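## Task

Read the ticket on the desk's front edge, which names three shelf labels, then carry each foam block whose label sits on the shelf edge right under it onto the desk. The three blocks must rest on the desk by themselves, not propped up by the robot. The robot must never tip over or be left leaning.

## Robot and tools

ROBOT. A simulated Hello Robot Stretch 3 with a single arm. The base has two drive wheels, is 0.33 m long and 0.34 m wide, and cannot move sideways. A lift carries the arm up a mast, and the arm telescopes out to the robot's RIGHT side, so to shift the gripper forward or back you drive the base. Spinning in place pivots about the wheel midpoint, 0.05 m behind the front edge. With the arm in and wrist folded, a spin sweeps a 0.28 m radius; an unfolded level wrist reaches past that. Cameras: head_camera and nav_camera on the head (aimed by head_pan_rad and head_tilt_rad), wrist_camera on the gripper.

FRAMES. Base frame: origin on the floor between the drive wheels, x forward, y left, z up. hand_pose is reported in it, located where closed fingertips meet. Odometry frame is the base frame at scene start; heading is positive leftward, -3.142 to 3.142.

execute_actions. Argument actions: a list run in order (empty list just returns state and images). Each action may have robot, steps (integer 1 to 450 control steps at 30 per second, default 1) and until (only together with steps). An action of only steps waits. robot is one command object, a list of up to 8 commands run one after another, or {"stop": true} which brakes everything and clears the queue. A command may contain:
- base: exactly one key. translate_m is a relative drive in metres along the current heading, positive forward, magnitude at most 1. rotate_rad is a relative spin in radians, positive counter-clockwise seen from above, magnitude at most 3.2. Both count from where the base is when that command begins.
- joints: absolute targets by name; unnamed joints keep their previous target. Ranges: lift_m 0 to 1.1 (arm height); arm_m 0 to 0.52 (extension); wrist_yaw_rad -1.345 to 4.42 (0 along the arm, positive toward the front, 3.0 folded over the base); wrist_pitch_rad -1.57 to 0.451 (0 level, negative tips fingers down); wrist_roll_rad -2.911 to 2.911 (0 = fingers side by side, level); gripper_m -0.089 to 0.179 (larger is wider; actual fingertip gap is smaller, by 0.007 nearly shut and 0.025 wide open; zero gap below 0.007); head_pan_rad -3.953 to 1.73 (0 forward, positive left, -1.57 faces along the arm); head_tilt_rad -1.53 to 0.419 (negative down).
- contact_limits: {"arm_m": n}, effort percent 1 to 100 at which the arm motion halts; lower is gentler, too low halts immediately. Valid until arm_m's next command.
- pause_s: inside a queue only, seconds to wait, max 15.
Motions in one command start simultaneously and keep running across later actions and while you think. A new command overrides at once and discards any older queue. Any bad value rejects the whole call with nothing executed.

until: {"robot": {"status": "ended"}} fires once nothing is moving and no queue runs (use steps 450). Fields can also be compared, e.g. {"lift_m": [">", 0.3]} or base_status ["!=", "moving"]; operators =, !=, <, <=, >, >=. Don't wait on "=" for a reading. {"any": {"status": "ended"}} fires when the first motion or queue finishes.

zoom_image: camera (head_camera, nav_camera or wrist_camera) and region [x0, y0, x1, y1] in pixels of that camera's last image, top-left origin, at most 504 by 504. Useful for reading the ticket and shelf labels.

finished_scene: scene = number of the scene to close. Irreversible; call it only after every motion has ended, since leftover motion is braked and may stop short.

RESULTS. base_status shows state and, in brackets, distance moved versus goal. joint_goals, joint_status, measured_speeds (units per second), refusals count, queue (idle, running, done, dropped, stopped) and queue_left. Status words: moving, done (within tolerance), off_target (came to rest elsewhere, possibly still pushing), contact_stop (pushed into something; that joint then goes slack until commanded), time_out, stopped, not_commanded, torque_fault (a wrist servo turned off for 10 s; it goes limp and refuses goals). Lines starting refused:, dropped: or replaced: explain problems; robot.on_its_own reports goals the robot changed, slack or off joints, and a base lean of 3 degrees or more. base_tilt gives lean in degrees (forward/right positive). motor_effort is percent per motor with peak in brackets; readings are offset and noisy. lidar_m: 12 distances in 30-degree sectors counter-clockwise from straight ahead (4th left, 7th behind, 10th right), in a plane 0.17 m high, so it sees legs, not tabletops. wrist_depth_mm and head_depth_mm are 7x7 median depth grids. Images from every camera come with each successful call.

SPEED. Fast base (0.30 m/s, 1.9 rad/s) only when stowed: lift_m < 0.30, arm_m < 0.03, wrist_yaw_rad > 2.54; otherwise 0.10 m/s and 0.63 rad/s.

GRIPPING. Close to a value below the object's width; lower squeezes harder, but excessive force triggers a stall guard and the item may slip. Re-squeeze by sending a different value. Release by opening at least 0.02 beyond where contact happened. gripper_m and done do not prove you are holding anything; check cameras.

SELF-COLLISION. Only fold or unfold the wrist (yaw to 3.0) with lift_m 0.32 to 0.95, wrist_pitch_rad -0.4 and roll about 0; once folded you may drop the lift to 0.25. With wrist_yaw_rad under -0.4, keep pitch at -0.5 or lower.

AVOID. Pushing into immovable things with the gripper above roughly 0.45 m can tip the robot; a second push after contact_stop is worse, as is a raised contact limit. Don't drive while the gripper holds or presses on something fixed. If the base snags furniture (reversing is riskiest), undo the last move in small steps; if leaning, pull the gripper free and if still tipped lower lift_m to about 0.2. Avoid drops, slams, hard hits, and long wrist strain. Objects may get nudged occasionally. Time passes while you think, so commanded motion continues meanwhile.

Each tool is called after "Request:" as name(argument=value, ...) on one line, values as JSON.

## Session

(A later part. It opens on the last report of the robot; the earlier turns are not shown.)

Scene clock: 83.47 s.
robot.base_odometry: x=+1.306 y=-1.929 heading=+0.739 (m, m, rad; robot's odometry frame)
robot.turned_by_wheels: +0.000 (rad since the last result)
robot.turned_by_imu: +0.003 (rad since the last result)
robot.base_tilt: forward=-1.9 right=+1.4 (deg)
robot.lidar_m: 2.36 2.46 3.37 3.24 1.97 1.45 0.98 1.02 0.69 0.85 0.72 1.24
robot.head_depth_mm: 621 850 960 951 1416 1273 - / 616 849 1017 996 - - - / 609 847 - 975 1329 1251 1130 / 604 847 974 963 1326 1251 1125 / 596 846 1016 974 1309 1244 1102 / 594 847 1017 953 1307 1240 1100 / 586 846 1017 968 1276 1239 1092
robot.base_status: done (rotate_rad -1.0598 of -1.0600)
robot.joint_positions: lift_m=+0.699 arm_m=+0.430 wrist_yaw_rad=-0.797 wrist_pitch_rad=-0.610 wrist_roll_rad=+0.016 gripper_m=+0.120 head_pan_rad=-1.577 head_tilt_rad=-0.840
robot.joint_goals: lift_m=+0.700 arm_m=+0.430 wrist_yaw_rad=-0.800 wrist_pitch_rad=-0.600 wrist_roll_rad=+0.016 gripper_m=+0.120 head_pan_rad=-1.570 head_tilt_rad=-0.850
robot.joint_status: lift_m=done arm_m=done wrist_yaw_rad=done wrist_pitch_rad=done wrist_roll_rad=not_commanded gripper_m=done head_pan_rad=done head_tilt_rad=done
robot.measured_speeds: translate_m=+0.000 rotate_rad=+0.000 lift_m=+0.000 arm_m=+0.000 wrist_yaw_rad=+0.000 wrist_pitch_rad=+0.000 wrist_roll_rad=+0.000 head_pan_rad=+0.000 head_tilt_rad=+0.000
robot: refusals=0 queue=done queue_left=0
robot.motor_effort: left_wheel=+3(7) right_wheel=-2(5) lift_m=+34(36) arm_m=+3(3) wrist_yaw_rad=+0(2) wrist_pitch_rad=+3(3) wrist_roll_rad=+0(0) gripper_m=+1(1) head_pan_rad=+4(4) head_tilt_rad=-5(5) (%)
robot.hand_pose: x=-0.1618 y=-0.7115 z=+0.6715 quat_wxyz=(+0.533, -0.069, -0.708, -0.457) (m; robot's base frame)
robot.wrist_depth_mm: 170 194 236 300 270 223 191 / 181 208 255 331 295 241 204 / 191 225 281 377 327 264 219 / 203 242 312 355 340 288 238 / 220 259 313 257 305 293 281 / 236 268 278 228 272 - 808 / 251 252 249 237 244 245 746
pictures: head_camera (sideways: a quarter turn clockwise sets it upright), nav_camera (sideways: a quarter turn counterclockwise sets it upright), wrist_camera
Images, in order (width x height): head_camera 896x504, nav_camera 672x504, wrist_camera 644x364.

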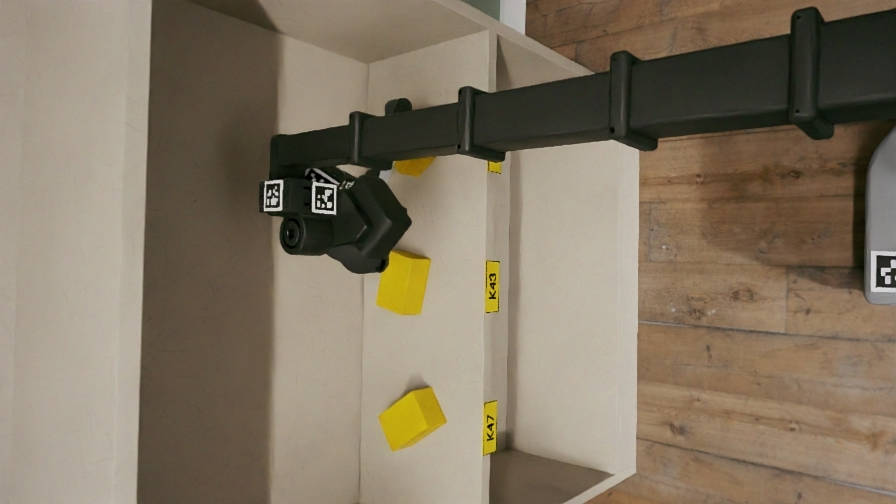

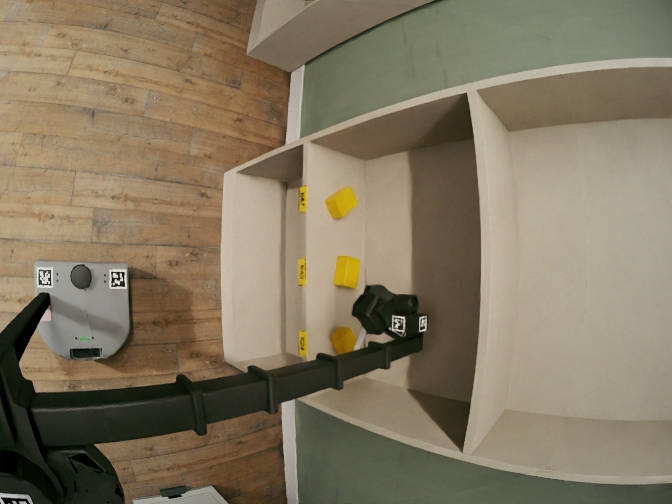

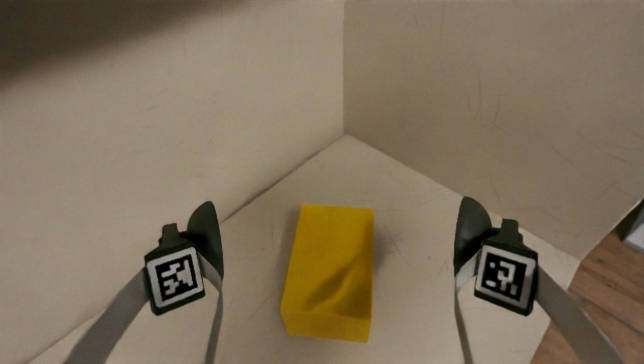

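Request:
execute_actions(actions=[{"robot":[{"joints":{"arm_m":0.448,"lift_m":0.598},"base":{"translate_m":-0.015}},{"joints":{"gripper_m":0.025}},{"joints":{"lift_m":0.68}},{"joints":{"arm_m":0.1}}],"steps":450,"until":{"robot":{"status":"ended"}}}])

Scene clock: 93.73 s.
robot.base_odometry: x=+1.295 y=-1.939 heading=+0.739 (m, m, rad; robot's odometry frame)
robot.turned_by_wheels: +0.000 (rad since the last result)
robot.turned_by_imu: +0.002 (rad since the last result)
robot.base_tilt: forward=-1.5 right=+1.2 (deg)
robot.lidar_m: 2.38 2.47 3.41 3.23 1.95 1.43 0.96 1.01 0.68 0.85 0.73 1.25
robot.head_depth_mm: 625 831 921 953 1420 1276 1116 / 617 851 1020 997 1160 - - / 610 850 1017 989 1390 1214 1127 / 604 850 1016 976 1356 1201 1124 / 598 849 1011 967 1316 1250 1108 / 592 848 1013 954 1308 1244 1096 / 587 845 1014 962 1306 1226 1097
robot.base_status: done (translate_m -0.0150 of -0.0150)
robot.joint_positions: lift_m=+0.679 arm_m=+0.100 wrist_yaw_rad=-0.797 wrist_pitch_rad=-0.613 wrist_roll_rad=+0.016 gripper_m=+0.026 head_pan_rad=-1.577 head_tilt_rad=-0.840
robot.joint_goals: lift_m=+0.680 arm_m=+0.100 wrist_yaw_rad=-0.800 wrist_pitch_rad=-0.600 wrist_roll_rad=+0.016 gripper_m=+0.025 head_pan_rad=-1.570 head_tilt_rad=-0.850
robot.joint_status: lift_m=done arm_m=done wrist_yaw_rad=done wrist_pitch_rad=done wrist_roll_rad=not_commanded gripper_m=done head_pan_rad=done head_tilt_rad=done
robot.measured_speeds: translate_m=+0.000 rotate_rad=+0.000 lift_m=+0.000 arm_m=+0.000 wrist_yaw_rad=+0.000 wrist_pitch_rad=+0.000 wrist_roll_rad=+0.000 head_pan_rad=+0.000 head_tilt_rad=+0.000
robot: refusals=0 queue=done queue_left=0
robot.motor_effort: left_wheel=+2(4) right_wheel=-3(6) lift_m=+34(39) arm_m=-4(4) wrist_yaw_rad=-1(1) wrist_pitch_rad=+4(4) wrist_roll_rad=+0(0) gripper_m=-16(89) head_pan_rad=+4(4) head_tilt_rad=-6(6) (%)
robot.hand_pose: x=-0.1616 y=-0.3820 z=+0.6510 quat_wxyz=(+0.533, -0.069, -0.708, -0.458) (m; robot's base frame)
robot.wrist_depth_mm: 416 497 444 801 - - 767 / 447 477 458 908 - - 729 / 403 400 402 187 - - 780 / 345 347 714 159 - - 842 / 303 668 786 138 138 906 867 / 594 718 710 135 136 795 807 / 635 665 670 740 743 720 710
pictures: head_camera (sideways: a quarter turn clockwise sets it upright), nav_camera (sideways: a quarter turn counterclockwise sets it upright), wrist_camera
Images, in order (width x height): head_camera 896x504, nav_camera 672x504, wrist_camera 644x364.

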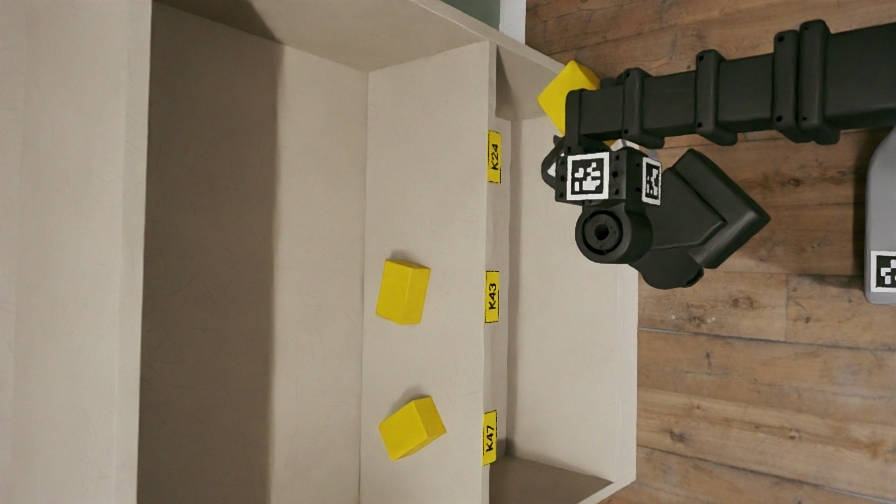

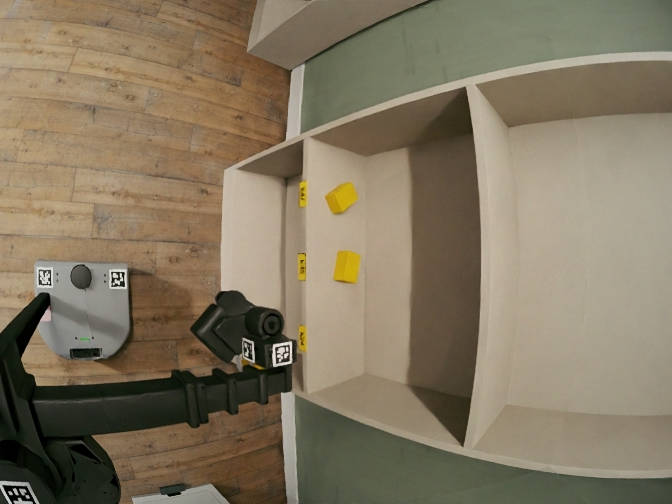

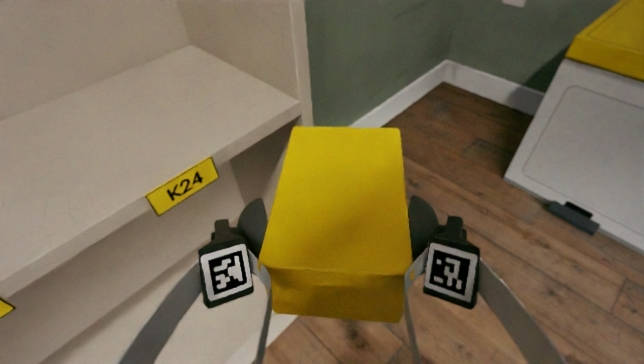

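Request:
execute_actions(actions=[{"robot":[{"joints":{"arm_m":0,"wrist_yaw_rad":2.65,"lift_m":0.29},"base":{"rotate_rad":1.68}},{"base":{"translate_m":1}},{"base":{"translate_m":1}},{"base":{"translate_m":0.38}},{"base":{"rotate_rad":1.48},"joints":{"lift_m":1.05,"wrist_yaw_rad":0,"head_tilt_rad":-0.5}},{"joints":{"arm_m":0.47}},{"joints":{"lift_m":1.012}}],"steps":450,"until":{"robot":{"status":"ended"}}},{"steps":450,"until":{"robot":{"status":"ended"}}},{"steps":450,"until":{"robot":{"status":"ended"}}}])

Scene clock: 128.73 s.
robot.base_odometry: x=-0.489 y=-0.364 heading=-2.385 (m, m, rad; robot's odometry frame)
robot.turned_by_wheels: +3.160 (rad since the last result)
robot.turned_by_imu: +3.145 (rad since the last result)
robot.base_tilt: forward=-1.7 right=+1.2 (deg)
robot.lidar_m: 1.11 1.15 1.62 2.95 3.39 2.72 2.62 2.12 0.92 0.92 1.10 1.16
robot.head_depth_mm: 1234 1338 - 1287 1228 1482 1266 / 1239 1327 983 1276 1228 1476 1262 / 1242 1323 967 1695 1828 1467 1252 / 1237 1349 1027 1701 1833 1506 1253 / 1249 1372 1023 1702 1833 1495 1239 / 1236 1362 1007 781 1833 1480 1243 / 1243 1366 991 762 1664 1447 1233
robot.base_status: done (rotate_rad +1.4798 of +1.4800)
robot.joint_positions: lift_m=+1.013 arm_m=+0.470 wrist_yaw_rad=+0.002 wrist_pitch_rad=-0.614 wrist_roll_rad=+0.016 gripper_m=+0.026 head_pan_rad=-1.577 head_tilt_rad=-0.507
robot.joint_goals: lift_m=+1.012 arm_m=+0.470 wrist_yaw_rad=+0.000 wrist_pitch_rad=-0.600 wrist_roll_rad=+0.016 gripper_m=+0.025 head_pan_rad=-1.570 head_tilt_rad=-0.500
robot.joint_status: lift_m=done arm_m=done wrist_yaw_rad=done wrist_pitch_rad=done wrist_roll_rad=not_commanded gripper_m=done head_pan_rad=done head_tilt_rad=done
robot.measured_speeds: translate_m=+0.000 rotate_rad=+0.000 lift_m=+0.000 arm_m=+0.000 wrist_yaw_rad=+0.000 wrist_pitch_rad=+0.000 wrist_roll_rad=+0.000 head_pan_rad=+0.000 head_tilt_rad=+0.000
robot: refusals=0 queue=done queue_left=0
robot.motor_effort: left_wheel=-4(9) right_wheel=+2(7) lift_m=+11(33) arm_m=+3(5) wrist_yaw_rad=+0(4) wrist_pitch_rad=+4(4) wrist_roll_rad=+0(0) gripper_m=-14(15) head_pan_rad=+4(4) head_tilt_rad=+3(25) (%)
robot.hand_pose: x=-0.0211 y=-0.8101 z=+0.9839 quat_wxyz=(+0.669, +0.213, -0.679, -0.215) (m; robot's base frame)
robot.wrist_depth_mm: 440 435 413 410 396 382 370 / 348 339 330 324 316 311 302 / 285 281 274 186 264 260 255 / 244 239 235 158 214 222 220 / 210 207 205 137 138 196 193 / 186 184 173 135 136 175 173 / 166 165 162 159 159 157 156
pictures: head_camera (sideways: a quarter turn clockwise sets it upright), nav_camera (sideways: a quarter turn counterclockwise sets it upright), wrist_camera
Images, in order (width x height): head_camera 896x504, nav_camera 672x504, wrist_camera 644x364.

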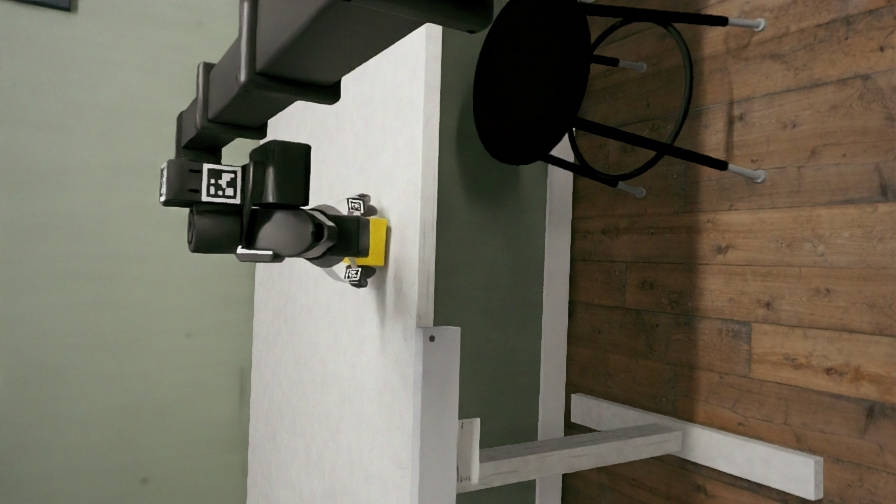

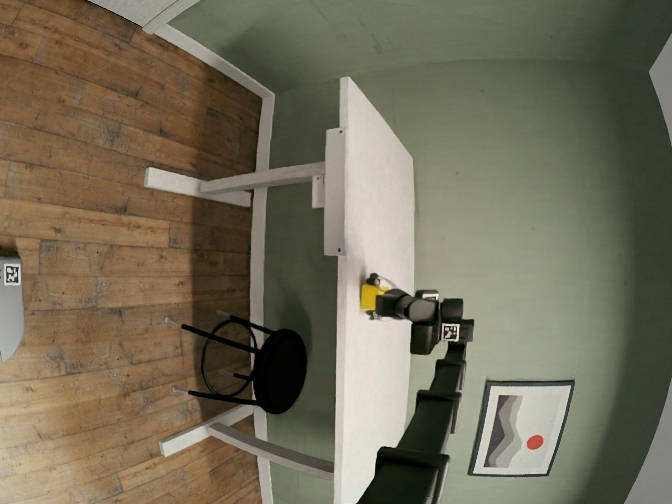

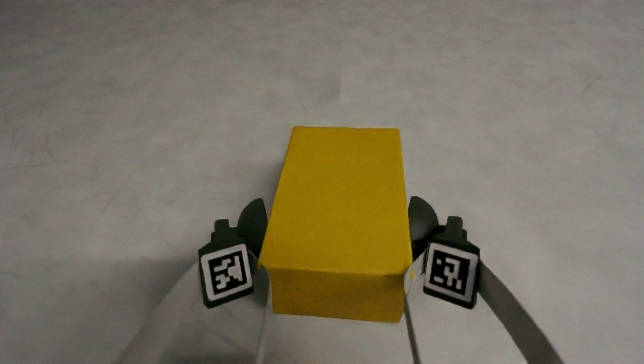

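Request:
execute_actions(actions=[{"robot":{"joints":{"lift_m":1.003}},"steps":60,"until":{"robot":{"status":"ended"}}},{"robot":[{"joints":{"gripper_m":0.12}},{"joints":{"arm_m":0.0,"lift_m":1.03}},{"joints":{"wrist_yaw_rad":2.65,"lift_m":0.29},"base":{"rotate_rad":-1.52}},{"base":{"translate_m":-1}},{"base":{"translate_m":-1}},{"base":{"translate_m":-0.45}},{"base":{"rotate_rad":-1.645},"joints":{"lift_m":0.7,"wrist_yaw_rad":1.3,"head_tilt_rad":-0.95}},{"joints":{"arm_m":0.25}}],"steps":450,"until":{"robot":{"status":"ended"}}},{"steps":450,"until":{"robot":{"status":"ended"}}},{"steps":450,"until":{"robot":{"status":"ended"}}}])

Scene clock: 170.37 s.
robot.base_odometry: x=+1.281 y=-2.058 heading=+0.734 (m, m, rad; robot's odometry frame)
robot.turned_by_wheels: -3.165 (rad since the last result)
robot.turned_by_imu: -3.137 (rad since the last result)
robot.base_tilt: forward=-1.7 right=+1.4 (deg)
robot.lidar_m: 2.03 2.56 3.52 3.33 1.83 1.34 0.87 0.92 0.57 0.78 0.74 0.73
robot.head_depth_mm: 484 675 716 1392 1401 1245 - / 482 819 896 - - - - / 478 819 945 930 1296 1211 - / 475 817 973 1351 1303 1206 - / 471 818 973 1336 1290 1205 1089 / 469 816 976 903 1280 1211 1087 / 482 815 971 896 1280 1197 1082
robot.base_status: done (rotate_rad -1.6448 of -1.6450)
robot.joint_positions: lift_m=+0.699 arm_m=+0.250 wrist_yaw_rad=+1.302 wrist_pitch_rad=-0.614 wrist_roll_rad=+0.016 gripper_m=+0.120 head_pan_rad=-1.576 head_tilt_rad=-0.939
robot.joint_goals: lift_m=+0.700 arm_m=+0.250 wrist_yaw_rad=+1.300 wrist_pitch_rad=-0.600 wrist_roll_rad=+0.016 gripper_m=+0.120 head_pan_rad=-1.570 head_tilt_rad=-0.950
robot.joint_status: lift_m=done arm_m=done wrist_yaw_rad=done wrist_pitch_rad=done wrist_roll_rad=not_commanded gripper_m=done head_pan_rad=done head_tilt_rad=done
robot.measured_speeds: translate_m=+0.000 rotate_rad=+0.000 lift_m=+0.000 arm_m=+0.000 wrist_yaw_rad=+0.000 wrist_pitch_rad=+0.000 wrist_roll_rad=+0.000 head_pan_rad=+0.000 head_tilt_rad=+0.000
robot: refusals=0 queue=done queue_left=0
robot.motor_effort: left_wheel=+3(8) right_wheel=-3(6) lift_m=+34(38) arm_m=+3(3) wrist_yaw_rad=-1(1) wrist_pitch_rad=+4(4) wrist_roll_rad=+0(0) gripper_m=+1(82) head_pan_rad=+4(4) head_tilt_rad=-5(32) (%)
robot.hand_pose: x=+0.1671 y=-0.4467 z=+0.6708 quat_wxyz=(+0.663, +0.580, -0.412, +0.234) (m; robot's base frame)
robot.wrist_depth_mm: - - - 468 481 450 339 / - - - 493 490 441 351 / - - - 558 377 396 366 / - - - 728 347 338 333 / - - 948 829 311 309 250 / 875 918 857 807 282 - 232 / 795 768 772 733 635 240 233
pictures: head_camera (sideways: a quarter turn clockwise sets it upright), nav_camera (sideways: a quarter turn counterclockwise sets it upright), wrist_camera
Images, in order (width x height): head_camera 896x504, nav_camera 672x504, wrist_camera 644x364.

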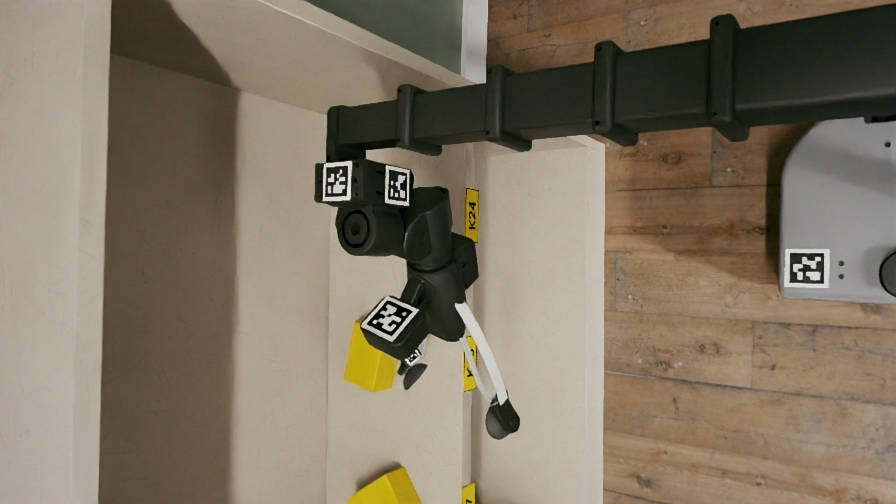

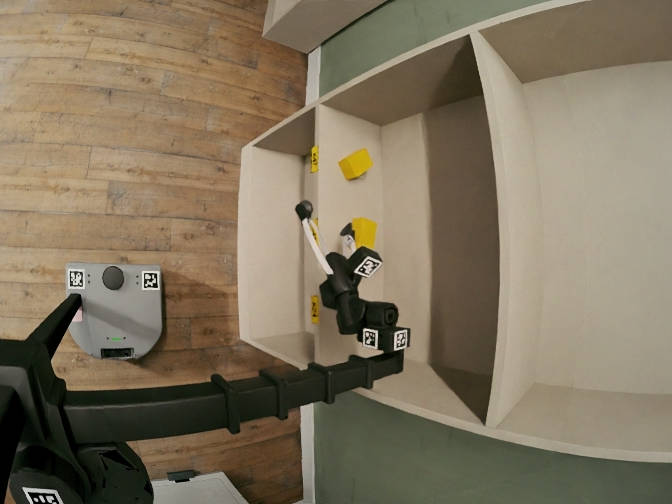

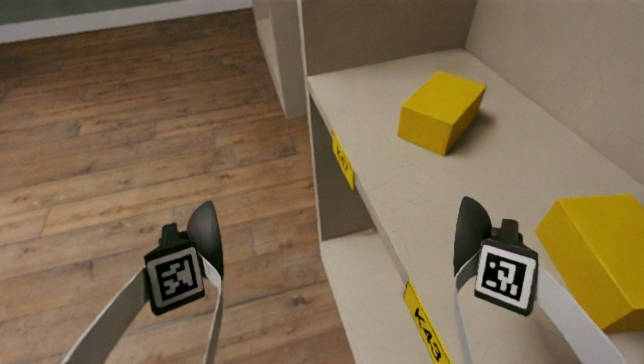

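Request:
execute_actions(actions=[{"robot":{"joints":{"arm_m":0.46},"base":{"translate_m":-0.015}},"steps":450,"until":{"robot":{"status":"ended"}}}])

Scene clock: 174.97 s.
robot.base_odometry: x=+1.270 y=-2.068 heading=+0.734 (m, m, rad; robot's odometry frame)
robot.turned_by_wheels: +0.000 (rad since the last result)
robot.turned_by_imu: +0.001 (rad since the last result)
robot.base_tilt: forward=-1.8 right=+1.4 (deg)
robot.lidar_m: 2.05 2.58 3.51 3.36 1.81 1.33 0.86 0.90 0.56 0.78 0.77 0.74
robot.head_depth_mm: 485 632 718 1390 1375 1241 - / 482 799 837 - - - - / 478 775 986 927 1298 1212 - / 474 794 986 925 1300 1211 - / 471 816 978 918 1295 1204 1088 / 468 816 973 916 1287 1207 1092 / 482 817 972 903 1281 1200 1083
robot.base_status: done (translate_m -0.0150 of -0.0150)
robot.joint_positions: lift_m=+0.699 arm_m=+0.460 wrist_yaw_rad=+1.302 wrist_pitch_rad=-0.614 wrist_roll_rad=+0.016 gripper_m=+0.120 head_pan_rad=-1.576 head_tilt_rad=-0.939
robot.joint_goals: lift_m=+0.700 arm_m=+0.460 wrist_yaw_rad=+1.300 wrist_pitch_rad=-0.600 wrist_roll_rad=+0.016 gripper_m=+0.120 head_pan_rad=-1.570 head_tilt_rad=-0.950
robot.joint_status: lift_m=done arm_m=done wrist_yaw_rad=done wrist_pitch_rad=done wrist_roll_rad=not_commanded gripper_m=done head_pan_rad=done head_tilt_rad=done
robot.measured_speeds: translate_m=+0.000 rotate_rad=+0.000 lift_m=+0.000 arm_m=+0.000 wrist_yaw_rad=+0.000 wrist_pitch_rad=+0.000 wrist_roll_rad=+0.000 head_pan_rad=+0.000 head_tilt_rad=+0.000
robot: refusals=0 queue=done queue_left=0
robot.motor_effort: left_wheel=+3(3) right_wheel=-3(6) lift_m=+34(34) arm_m=+2(4) wrist_yaw_rad=-1(1) wrist_pitch_rad=+4(4) wrist_roll_rad=+0(0) gripper_m=+0(1) head_pan_rad=+4(4) head_tilt_rad=-5(5) (%)
robot.hand_pose: x=+0.1671 y=-0.6567 z=+0.6708 quat_wxyz=(+0.663, +0.580, -0.412, +0.233) (m; robot's base frame)
robot.wrist_depth_mm: - 432 438 457 282 189 141 / - - 475 476 302 198 146 / - - 359 398 326 206 152 / - - 347 353 330 217 158 / - 980 313 306 305 204 164 / 891 898 278 229 266 - 168 / 787 260 248 207 237 234 167
pictures: head_camera (sideways: a quarter turn clockwise sets it upright), nav_camera (sideways: a quarter turn counterclockwise sets it upright), wrist_camera
Images, in order (width x height): head_camera 896x504, nav_camera 672x504, wrist_camera 644x364.

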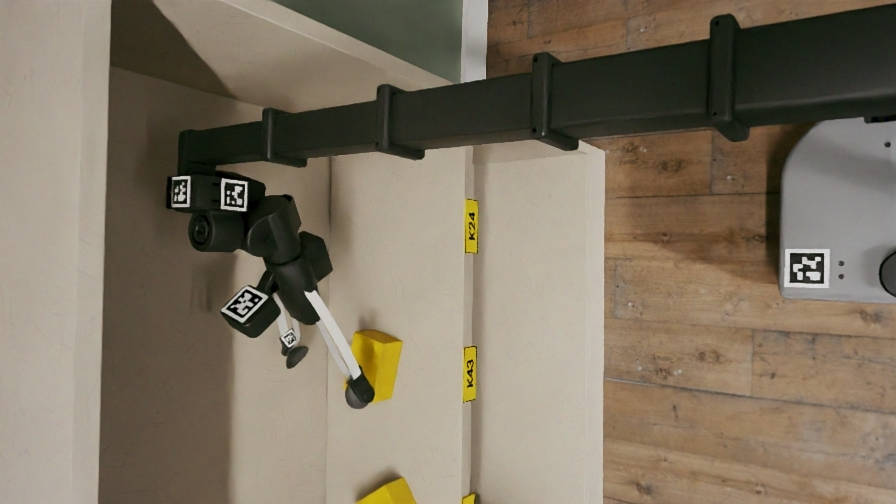

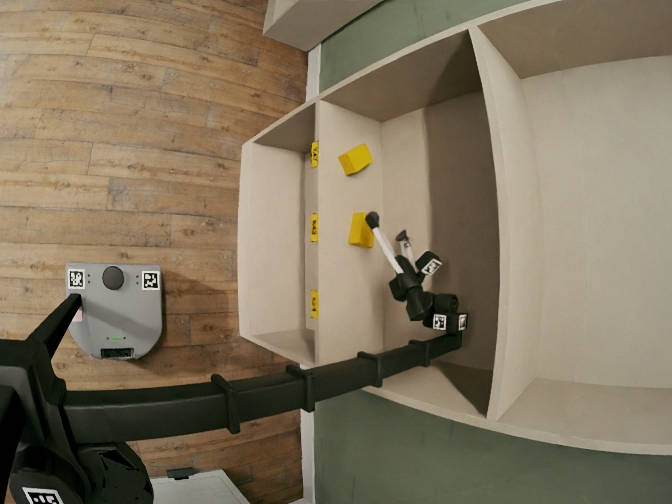

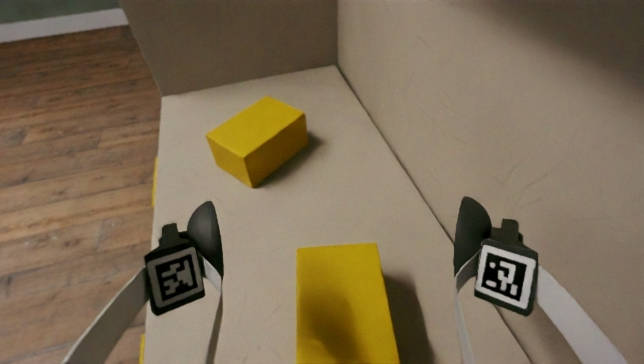

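Grab, and peek at the other shelf.

Request:
execute_actions(actions=[{"robot":[{"joints":{"lift_m":0.598},"base":{"translate_m":-0.01}},{"joints":{"gripper_m":0.025}},{"joints":{"lift_m":0.64}},{"joints":{"arm_m":0.0}},{"joints":{"wrist_yaw_rad":2.65,"lift_m":0.29,"head_pan_rad":-2.4,"head_tilt_rad":-0.35},"base":{"rotate_rad":1.5}},{"base":{"translate_m":1}}],"steps":450,"until":{"robot":{"status":"ended"}}},{"steps":450,"until":{"robot":{"status":"ended"}}}])

Request:
zoom_image(camera="head_camera", region=[280,60,620,440])

Request:
execute_actions(actions=[{"robot":[{"base":{"translate_m":1}},{"base":{"translate_m":0.46}},{"base":{"rotate_rad":1.66},"joints":{"lift_m":1.05,"wrist_yaw_rad":0,"head_tilt_rad":-0.5,"head_pan_rad":-1.57}},{"joints":{"arm_m":0.47}},{"joints":{"lift_m":1.004}}],"steps":450,"until":{"robot":{"status":"ended"}}},{"steps":450,"until":{"robot":{"status":"ended"}}}])

Scene clock: 196.97 s.
robot.base_odometry: x=+0.648 y=-1.286 heading=+2.233 (m, m, rad; robot's odometry frame)
robot.turned_by_wheels: +1.500 (rad since the last result)
robot.turned_by_imu: +1.493 (rad since the last result)
robot.base_tilt: forward=-1.7 right=+1.3 (deg)
robot.lidar_m: 2.32 2.05 1.43 1.34 1.37 1.33 1.54 1.57 2.35 2.42 2.47 3.13
robot.head_depth_mm: 1622 1695 1778 1768 1885 1708 1400 / 1727 1837 1922 2044 2145 1751 1392 / 1836 1949 2029 2175 2273 1748 1383 / 1990 2138 2183 2213 2179 1714 1381 / 2151 2347 2430 2598 2264 1710 1367 / 2363 2551 2461 2673 2270 1708 1367 / 2412 2568 2668 2856 2258 1690 1362
robot.base_status: done (translate_m +1.0000 of +1.0000)
robot.joint_positions: lift_m=+0.291 arm_m=+0.003 wrist_yaw_rad=+2.647 wrist_pitch_rad=-0.613 wrist_roll_rad=+0.016 gripper_m=+0.026 head_pan_rad=-2.393 head_tilt_rad=-0.359
robot.joint_goals: lift_m=+0.290 arm_m=+0.000 wrist_yaw_rad=+2.650 wrist_pitch_rad=-0.600 wrist_roll_rad=+0.016 gripper_m=+0.025 head_pan_rad=-2.400 head_tilt_rad=-0.350
robot.joint_status: lift_m=done arm_m=done wrist_yaw_rad=done wrist_pitch_rad=done wrist_roll_rad=not_commanded gripper_m=done head_pan_rad=done head_tilt_rad=done
robot.measured_speeds: translate_m=+0.000 rotate_rad=+0.000 lift_m=+0.000 arm_m=+0.000 wrist_yaw_rad=+0.000 wrist_pitch_rad=+0.000 wrist_roll_rad=+0.000 head_pan_rad=+0.000 head_tilt_rad=+0.000
robot: refusals=0 queue=done queue_left=0
robot.motor_effort: left_wheel=-4(8) right_wheel=+3(7) lift_m=+11(37) arm_m=-4(2) wrist_yaw_rad=+3(3) wrist_pitch_rad=+4(4) wrist_roll_rad=+0(0) gripper_m=-16(92) head_pan_rad=-4(47) head_tilt_rad=+4(35) (%)
robot.hand_pose: x=+0.0717 y=+0.0245 z=+0.2621 quat_wxyz=(+0.373, +0.710, +0.039, +0.596) (m; robot's base frame)
robot.wrist_depth_mm: - - 962 959 915 900 861 / 817 814 774 763 727 729 699 / 679 661 651 633 614 605 596 / - 564 553 157 511 528 520 / - 506 - 138 138 462 458 / - - - 126 127 410 409 / - - - 151 371 372 367
pictures: head_camera (sideways: a quarter turn clockwise sets it upright), nav_camera (sideways: a quarter turn counterclockwise sets it upright), wrist_camera
Images, in order (width x height): head_camera 896x504, nav_camera 672x504, wrist_camera 644x364.

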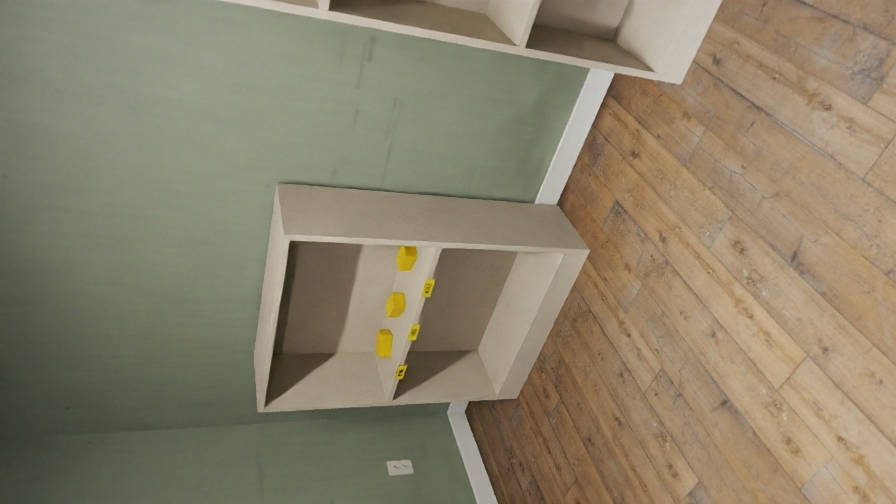

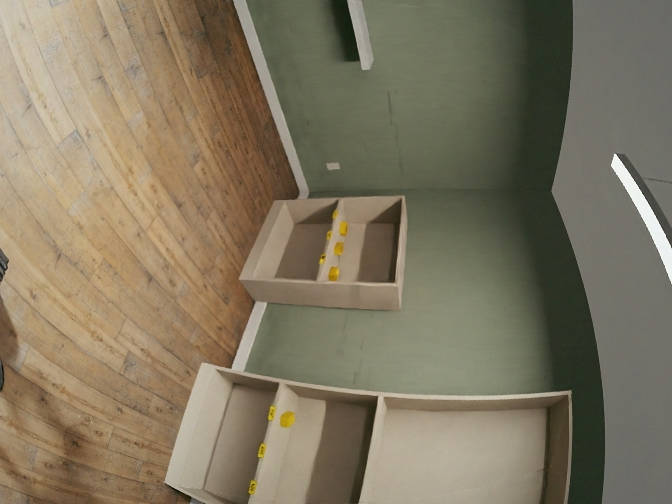

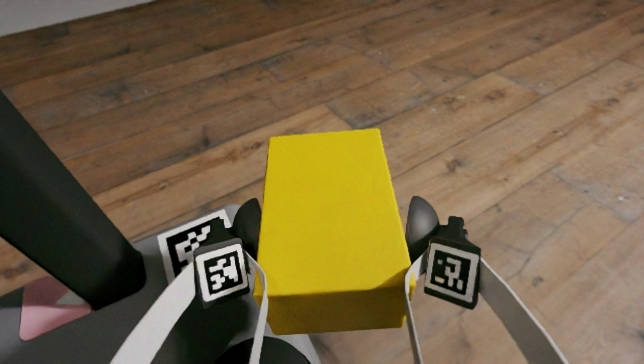

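Region (280, 60, 620, 440) of head_camera's 896x504 image, scaled by 1.326, with more detail than that image has; it fills the left 451 columns of this view, and the rest is white.

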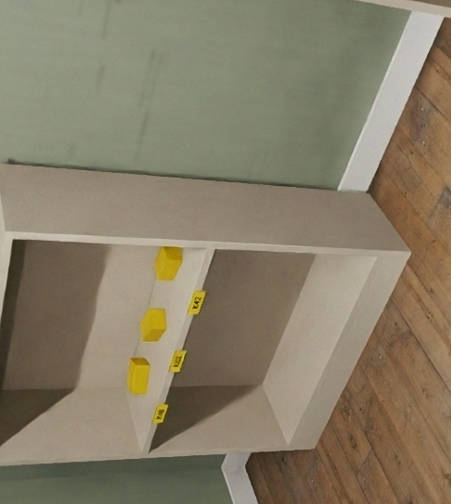

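Scene clock: 218.63 s.
robot.base_odometry: x=-0.250 y=-0.135 heading=-2.390 (m, m, rad; robot's odometry frame)
robot.turned_by_wheels: +1.660 (rad since the last result)
robot.turned_by_imu: +1.653 (rad since the last result)
robot.base_tilt: forward=-1.6 right=+1.3 (deg)
robot.lidar_m: 1.44 1.51 2.08 2.96 3.12 2.39 2.30 2.12 1.15 0.89 1.25 1.49
robot.head_depth_mm: 1207 1346 - 1691 1472 1486 1246 / 1219 1328 1017 842 1826 1529 1274 / 1232 1315 946 1295 1238 1475 1268 / 1238 1331 1163 1287 1187 1527 1264 / 1235 1355 1065 1680 1701 1469 1254 / 1244 1357 1047 1674 1820 1511 1243 / 1234 1356 1031 1675 1794 1502 1244
robot.base_status: done (rotate_rad +1.6598 of +1.6600)
robot.joint_positions: lift_m=+1.005 arm_m=+0.470 wrist_yaw_rad=+0.002 wrist_pitch_rad=-0.614 wrist_roll_rad=+0.016 gripper_m=+0.026 head_pan_rad=-1.577 head_tilt_rad=-0.494
robot.joint_goals: lift_m=+1.004 arm_m=+0.470 wrist_yaw_rad=+0.000 wrist_pitch_rad=-0.600 wrist_roll_rad=+0.016 gripper_m=+0.025 head_pan_rad=-1.570 head_tilt_rad=-0.500
robot.joint_status: lift_m=done arm_m=done wrist_yaw_rad=done wrist_pitch_rad=done wrist_roll_rad=not_commanded gripper_m=done head_pan_rad=done head_tilt_rad=done
robot.measured_speeds: translate_m=+0.000 rotate_rad=+0.000 lift_m=+0.000 arm_m=+0.000 wrist_yaw_rad=+0.000 wrist_pitch_rad=+0.000 wrist_roll_rad=+0.000 head_pan_rad=+0.000 head_tilt_rad=+0.000
robot: refusals=0 queue=done queue_left=0
robot.motor_effort: left_wheel=-4(11) right_wheel=+2(8) lift_m=+12(35) arm_m=+3(4) wrist_yaw_rad=-1(1) wrist_pitch_rad=+4(4) wrist_roll_rad=+0(0) gripper_m=-17(17) head_pan_rad=+4(47) head_tilt_rad=-2(17) (%)
robot.hand_pose: x=-0.0211 y=-0.8102 z=+0.9760 quat_wxyz=(+0.669, +0.213, -0.679, -0.215) (m; robot's base frame)
robot.wrist_depth_mm: 416 413 401 388 376 367 356 / 333 322 315 310 300 296 288 / 270 266 262 257 251 246 244 / 232 227 223 157 211 214 209 / 201 197 195 138 137 187 184 / 177 176 130 126 127 166 165 / 159 157 155 148 151 151 149
pictures: head_camera (sideways: a quarter turn clockwise sets it upright), nav_camera (sideways: a quarter turn counterclockwise sets it upright), wrist_camera
Images, in order (width x height): head_camera 896x504, nav_camera 672x504, wrist_camera 644x364.

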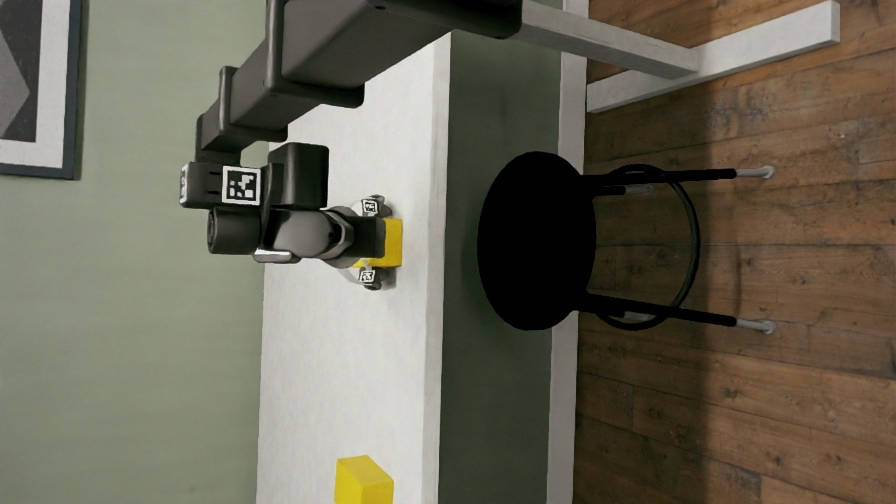

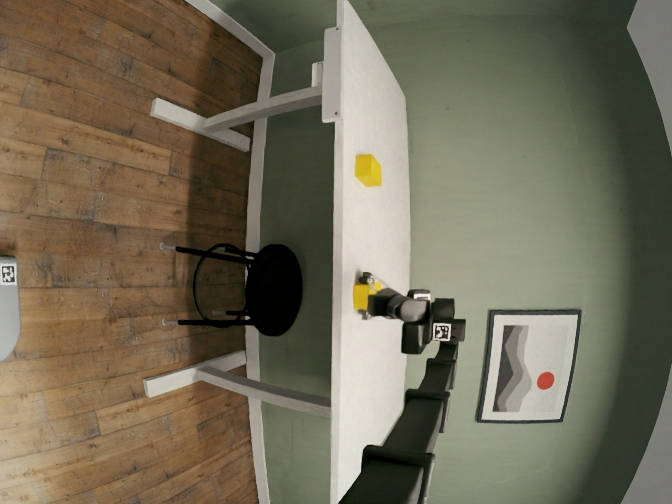

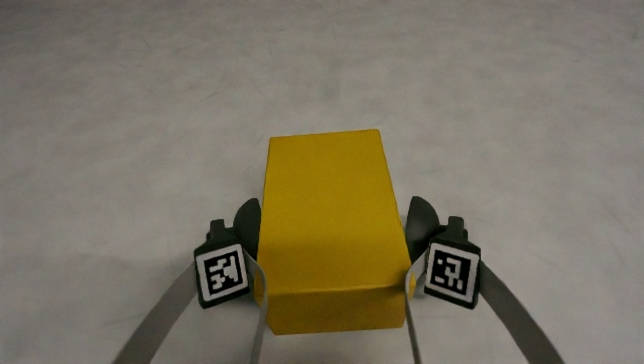

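Request:
execute_actions(actions=[{"robot":[{"joints":{"gripper_m":0.12}},{"joints":{"arm_m":0.0,"lift_m":1.03}},{"joints":{"wrist_yaw_rad":2.65,"lift_m":0.29},"base":{"rotate_rad":-1.015}},{"base":{"translate_m":-1}},{"base":{"translate_m":-1}},{"base":{"translate_m":-0.84}},{"base":{"rotate_rad":-2.15},"joints":{"lift_m":0.74,"wrist_yaw_rad":0.3,"head_tilt_rad":-0.85}}],"steps":450,"until":{"robot":{"status":"ended"}}},{"steps":450,"until":{"robot":{"status":"ended"}}},{"steps":450,"until":{"robot":{"status":"ended"}}}])

Scene clock: 259.53 s.
robot.base_odometry: x=+2.492 y=-0.874 heading=+0.728 (m, m, rad; robot's odometry frame)
robot.turned_by_wheels: -3.165 (rad since the last result)
robot.turned_by_imu: -3.138 (rad since the last result)
robot.base_tilt: forward=-1.5 right=+1.2 (deg)
robot.lidar_m: 0.80 0.83 1.13 3.09 3.56 3.08 2.54 1.25 0.74 0.84 0.65 0.83
robot.head_depth_mm: 625 830 997 946 1273 1316 - / 617 829 996 956 1334 1325 - / 609 829 995 926 1325 1328 - / 606 828 994 938 1362 - 1106 / 599 832 989 922 1346 1225 1103 / 592 829 993 935 1277 1243 1101 / 588 810 887 891 1370 1244 1094
robot.base_status: done (rotate_rad -2.1498 of -2.1500)
robot.joint_positions: lift_m=+0.739 arm_m=+0.003 wrist_yaw_rad=+0.302 wrist_pitch_rad=-0.611 wrist_roll_rad=+0.016 gripper_m=+0.120 head_pan_rad=-1.577 head_tilt_rad=-0.840
robot.joint_goals: lift_m=+0.740 arm_m=+0.000 wrist_yaw_rad=+0.300 wrist_pitch_rad=-0.600 wrist_roll_rad=+0.016 gripper_m=+0.120 head_pan_rad=-1.570 head_tilt_rad=-0.850
robot.joint_status: lift_m=done arm_m=done wrist_yaw_rad=done wrist_pitch_rad=done wrist_roll_rad=not_commanded gripper_m=done head_pan_rad=done head_tilt_rad=done
robot.measured_speeds: translate_m=+0.000 rotate_rad=+0.000 lift_m=+0.000 arm_m=+0.000 wrist_yaw_rad=+0.000 wrist_pitch_rad=+0.000 wrist_roll_rad=+0.000 head_pan_rad=+0.000 head_tilt_rad=+0.000
robot: refusals=0 queue=done queue_left=0
robot.motor_effort: left_wheel=+3(7) right_wheel=-3(7) lift_m=+35(37) arm_m=-4(5) wrist_yaw_rad=+0(1) wrist_pitch_rad=+4(4) wrist_roll_rad=+0(0) gripper_m=+1(83) head_pan_rad=+4(5) head_tilt_rad=-5(28) (%)
robot.hand_pose: x=+0.0368 y=-0.3348 z=+0.7113 quat_wxyz=(+0.694, +0.311, -0.640, -0.112) (m; robot's base frame)
robot.wrist_depth_mm: 725 796 496 591 562 519 491 / 733 891 484 488 485 446 480 / 778 974 559 455 422 410 404 / 792 - 748 910 810 725 679 / 818 - 834 890 855 808 743 / 836 951 871 808 775 - 739 / 806 812 822 809 780 705 667
pictures: head_camera (sideways: a quarter turn clockwise sets it upright), nav_camera (sideways: a quarter turn counterclockwise sets it upright), wrist_camera
Images, in order (width x height): head_camera 896x504, nav_camera 672x504, wrist_camera 644x364.

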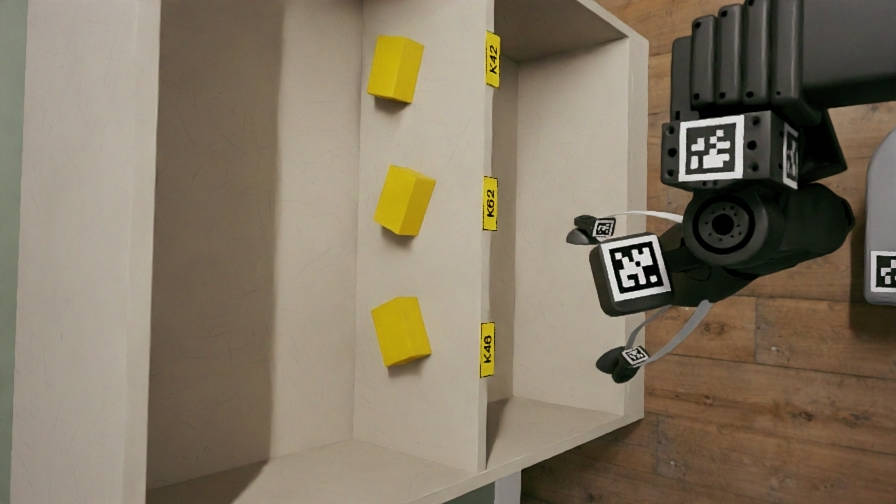

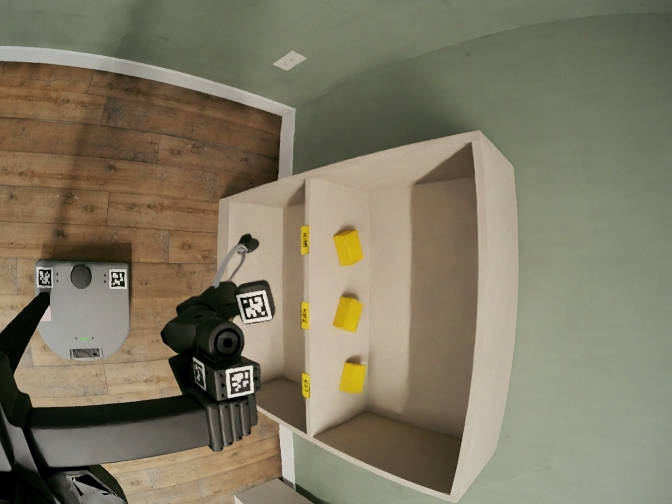

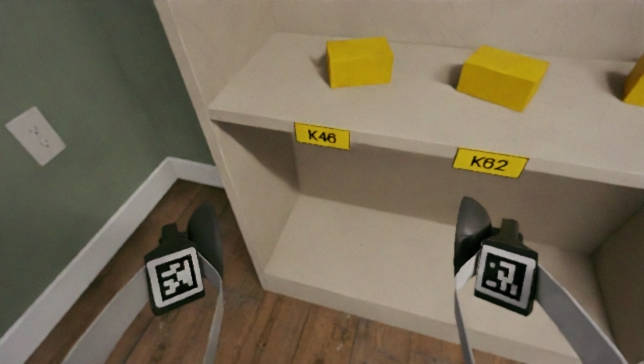

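Request:
execute_actions(actions=[{"robot":{"joints":{"arm_m":0.4,"wrist_yaw_rad":0.5,"gripper_m":0.15,"lift_m":0.72},"base":{"translate_m":0.05}},"steps":450,"until":{"robot":{"status":"ended"}}}])

Scene clock: 265.67 s.
robot.base_odometry: x=+2.529 y=-0.841 heading=+0.728 (m, m, rad; robot's odometry frame)
robot.turned_by_wheels: +0.000 (rad since the last result)
robot.turned_by_imu: +0.001 (rad since the last result)
robot.base_tilt: forward=-1.7 right=+1.4 (deg)
robot.lidar_m: 0.75 0.78 1.06 2.90 3.59 3.12 2.59 1.26 0.77 0.84 0.62 0.78
robot.head_depth_mm: 622 832 993 944 1318 1270 - / 615 836 963 965 - - 1118 / 610 833 - 927 1334 1257 1127 / 604 829 - 927 1314 1247 1123 / 598 831 978 919 1310 1251 1102 / 592 828 967 938 1267 1239 1103 / 588 722 737 1226 1412 1235 1102
robot.base_status: done (translate_m +0.0500 of +0.0500)
robot.joint_positions: lift_m=+0.721 arm_m=+0.400 wrist_yaw_rad=+0.497 wrist_pitch_rad=-0.611 wrist_roll_rad=+0.016 gripper_m=+0.150 head_pan_rad=-1.577 head_tilt_rad=-0.840
robot.joint_goals: lift_m=+0.720 arm_m=+0.400 wrist_yaw_rad=+0.500 wrist_pitch_rad=-0.600 wrist_roll_rad=+0.016 gripper_m=+0.150 head_pan_rad=-1.570 head_tilt_rad=-0.850
robot.joint_status: lift_m=done arm_m=done wrist_yaw_rad=done wrist_pitch_rad=done wrist_roll_rad=not_commanded gripper_m=done head_pan_rad=done head_tilt_rad=done
robot.measured_speeds: translate_m=+0.000 rotate_rad=+0.000 lift_m=+0.000 arm_m=+0.000 wrist_yaw_rad=+0.000 wrist_pitch_rad=+0.000 wrist_roll_rad=+0.000 head_pan_rad=+0.000 head_tilt_rad=+0.000
robot: refusals=0 queue=done queue_left=0
robot.motor_effort: left_wheel=+3(7) right_wheel=-4(3) lift_m=+11(36) arm_m=+3(2) wrist_yaw_rad=+3(4) wrist_pitch_rad=+3(4) wrist_roll_rad=+0(0) gripper_m=+1(81) head_pan_rad=+4(4) head_tilt_rad=-5(6) (%)
robot.hand_pose: x=+0.0720 y=-0.7169 z=+0.6925 quat_wxyz=(+0.701, +0.372, -0.607, -0.044) (m; robot's base frame)
robot.wrist_depth_mm: 190 227 266 232 203 181 162 / 197 241 298 261 226 198 176 / 206 253 336 300 254 219 192 / 215 268 334 331 291 245 213 / 225 265 301 293 290 281 237 / 234 - 265 215 246 253 250 / 236 243 238 193 199 231 228
pictures: head_camera (sideways: a quarter turn clockwise sets it upright), nav_camera (sideways: a quarter turn counterclockwise sets it upright), wrist_camera
Images, in order (width x height): head_camera 896x504, nav_camera 672x504, wrist_camera 644x364.

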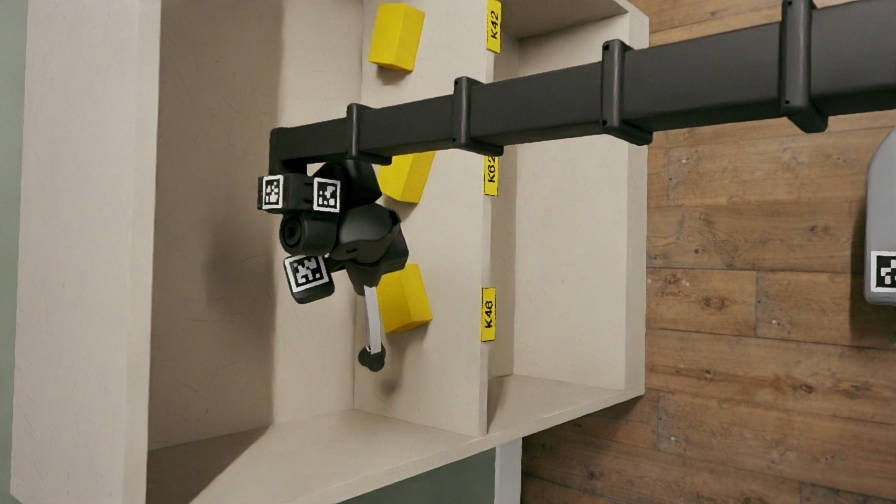

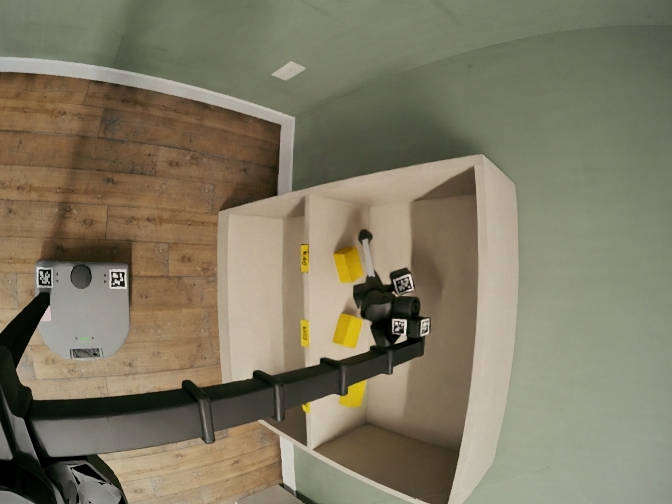

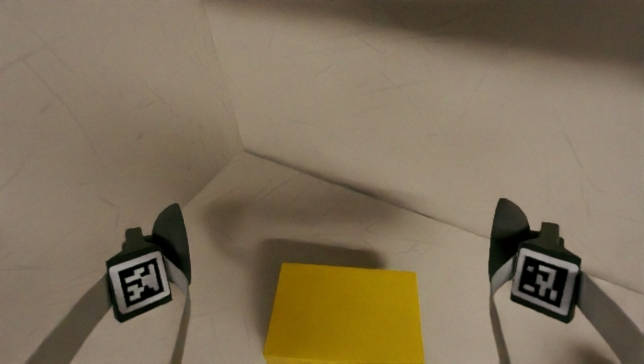

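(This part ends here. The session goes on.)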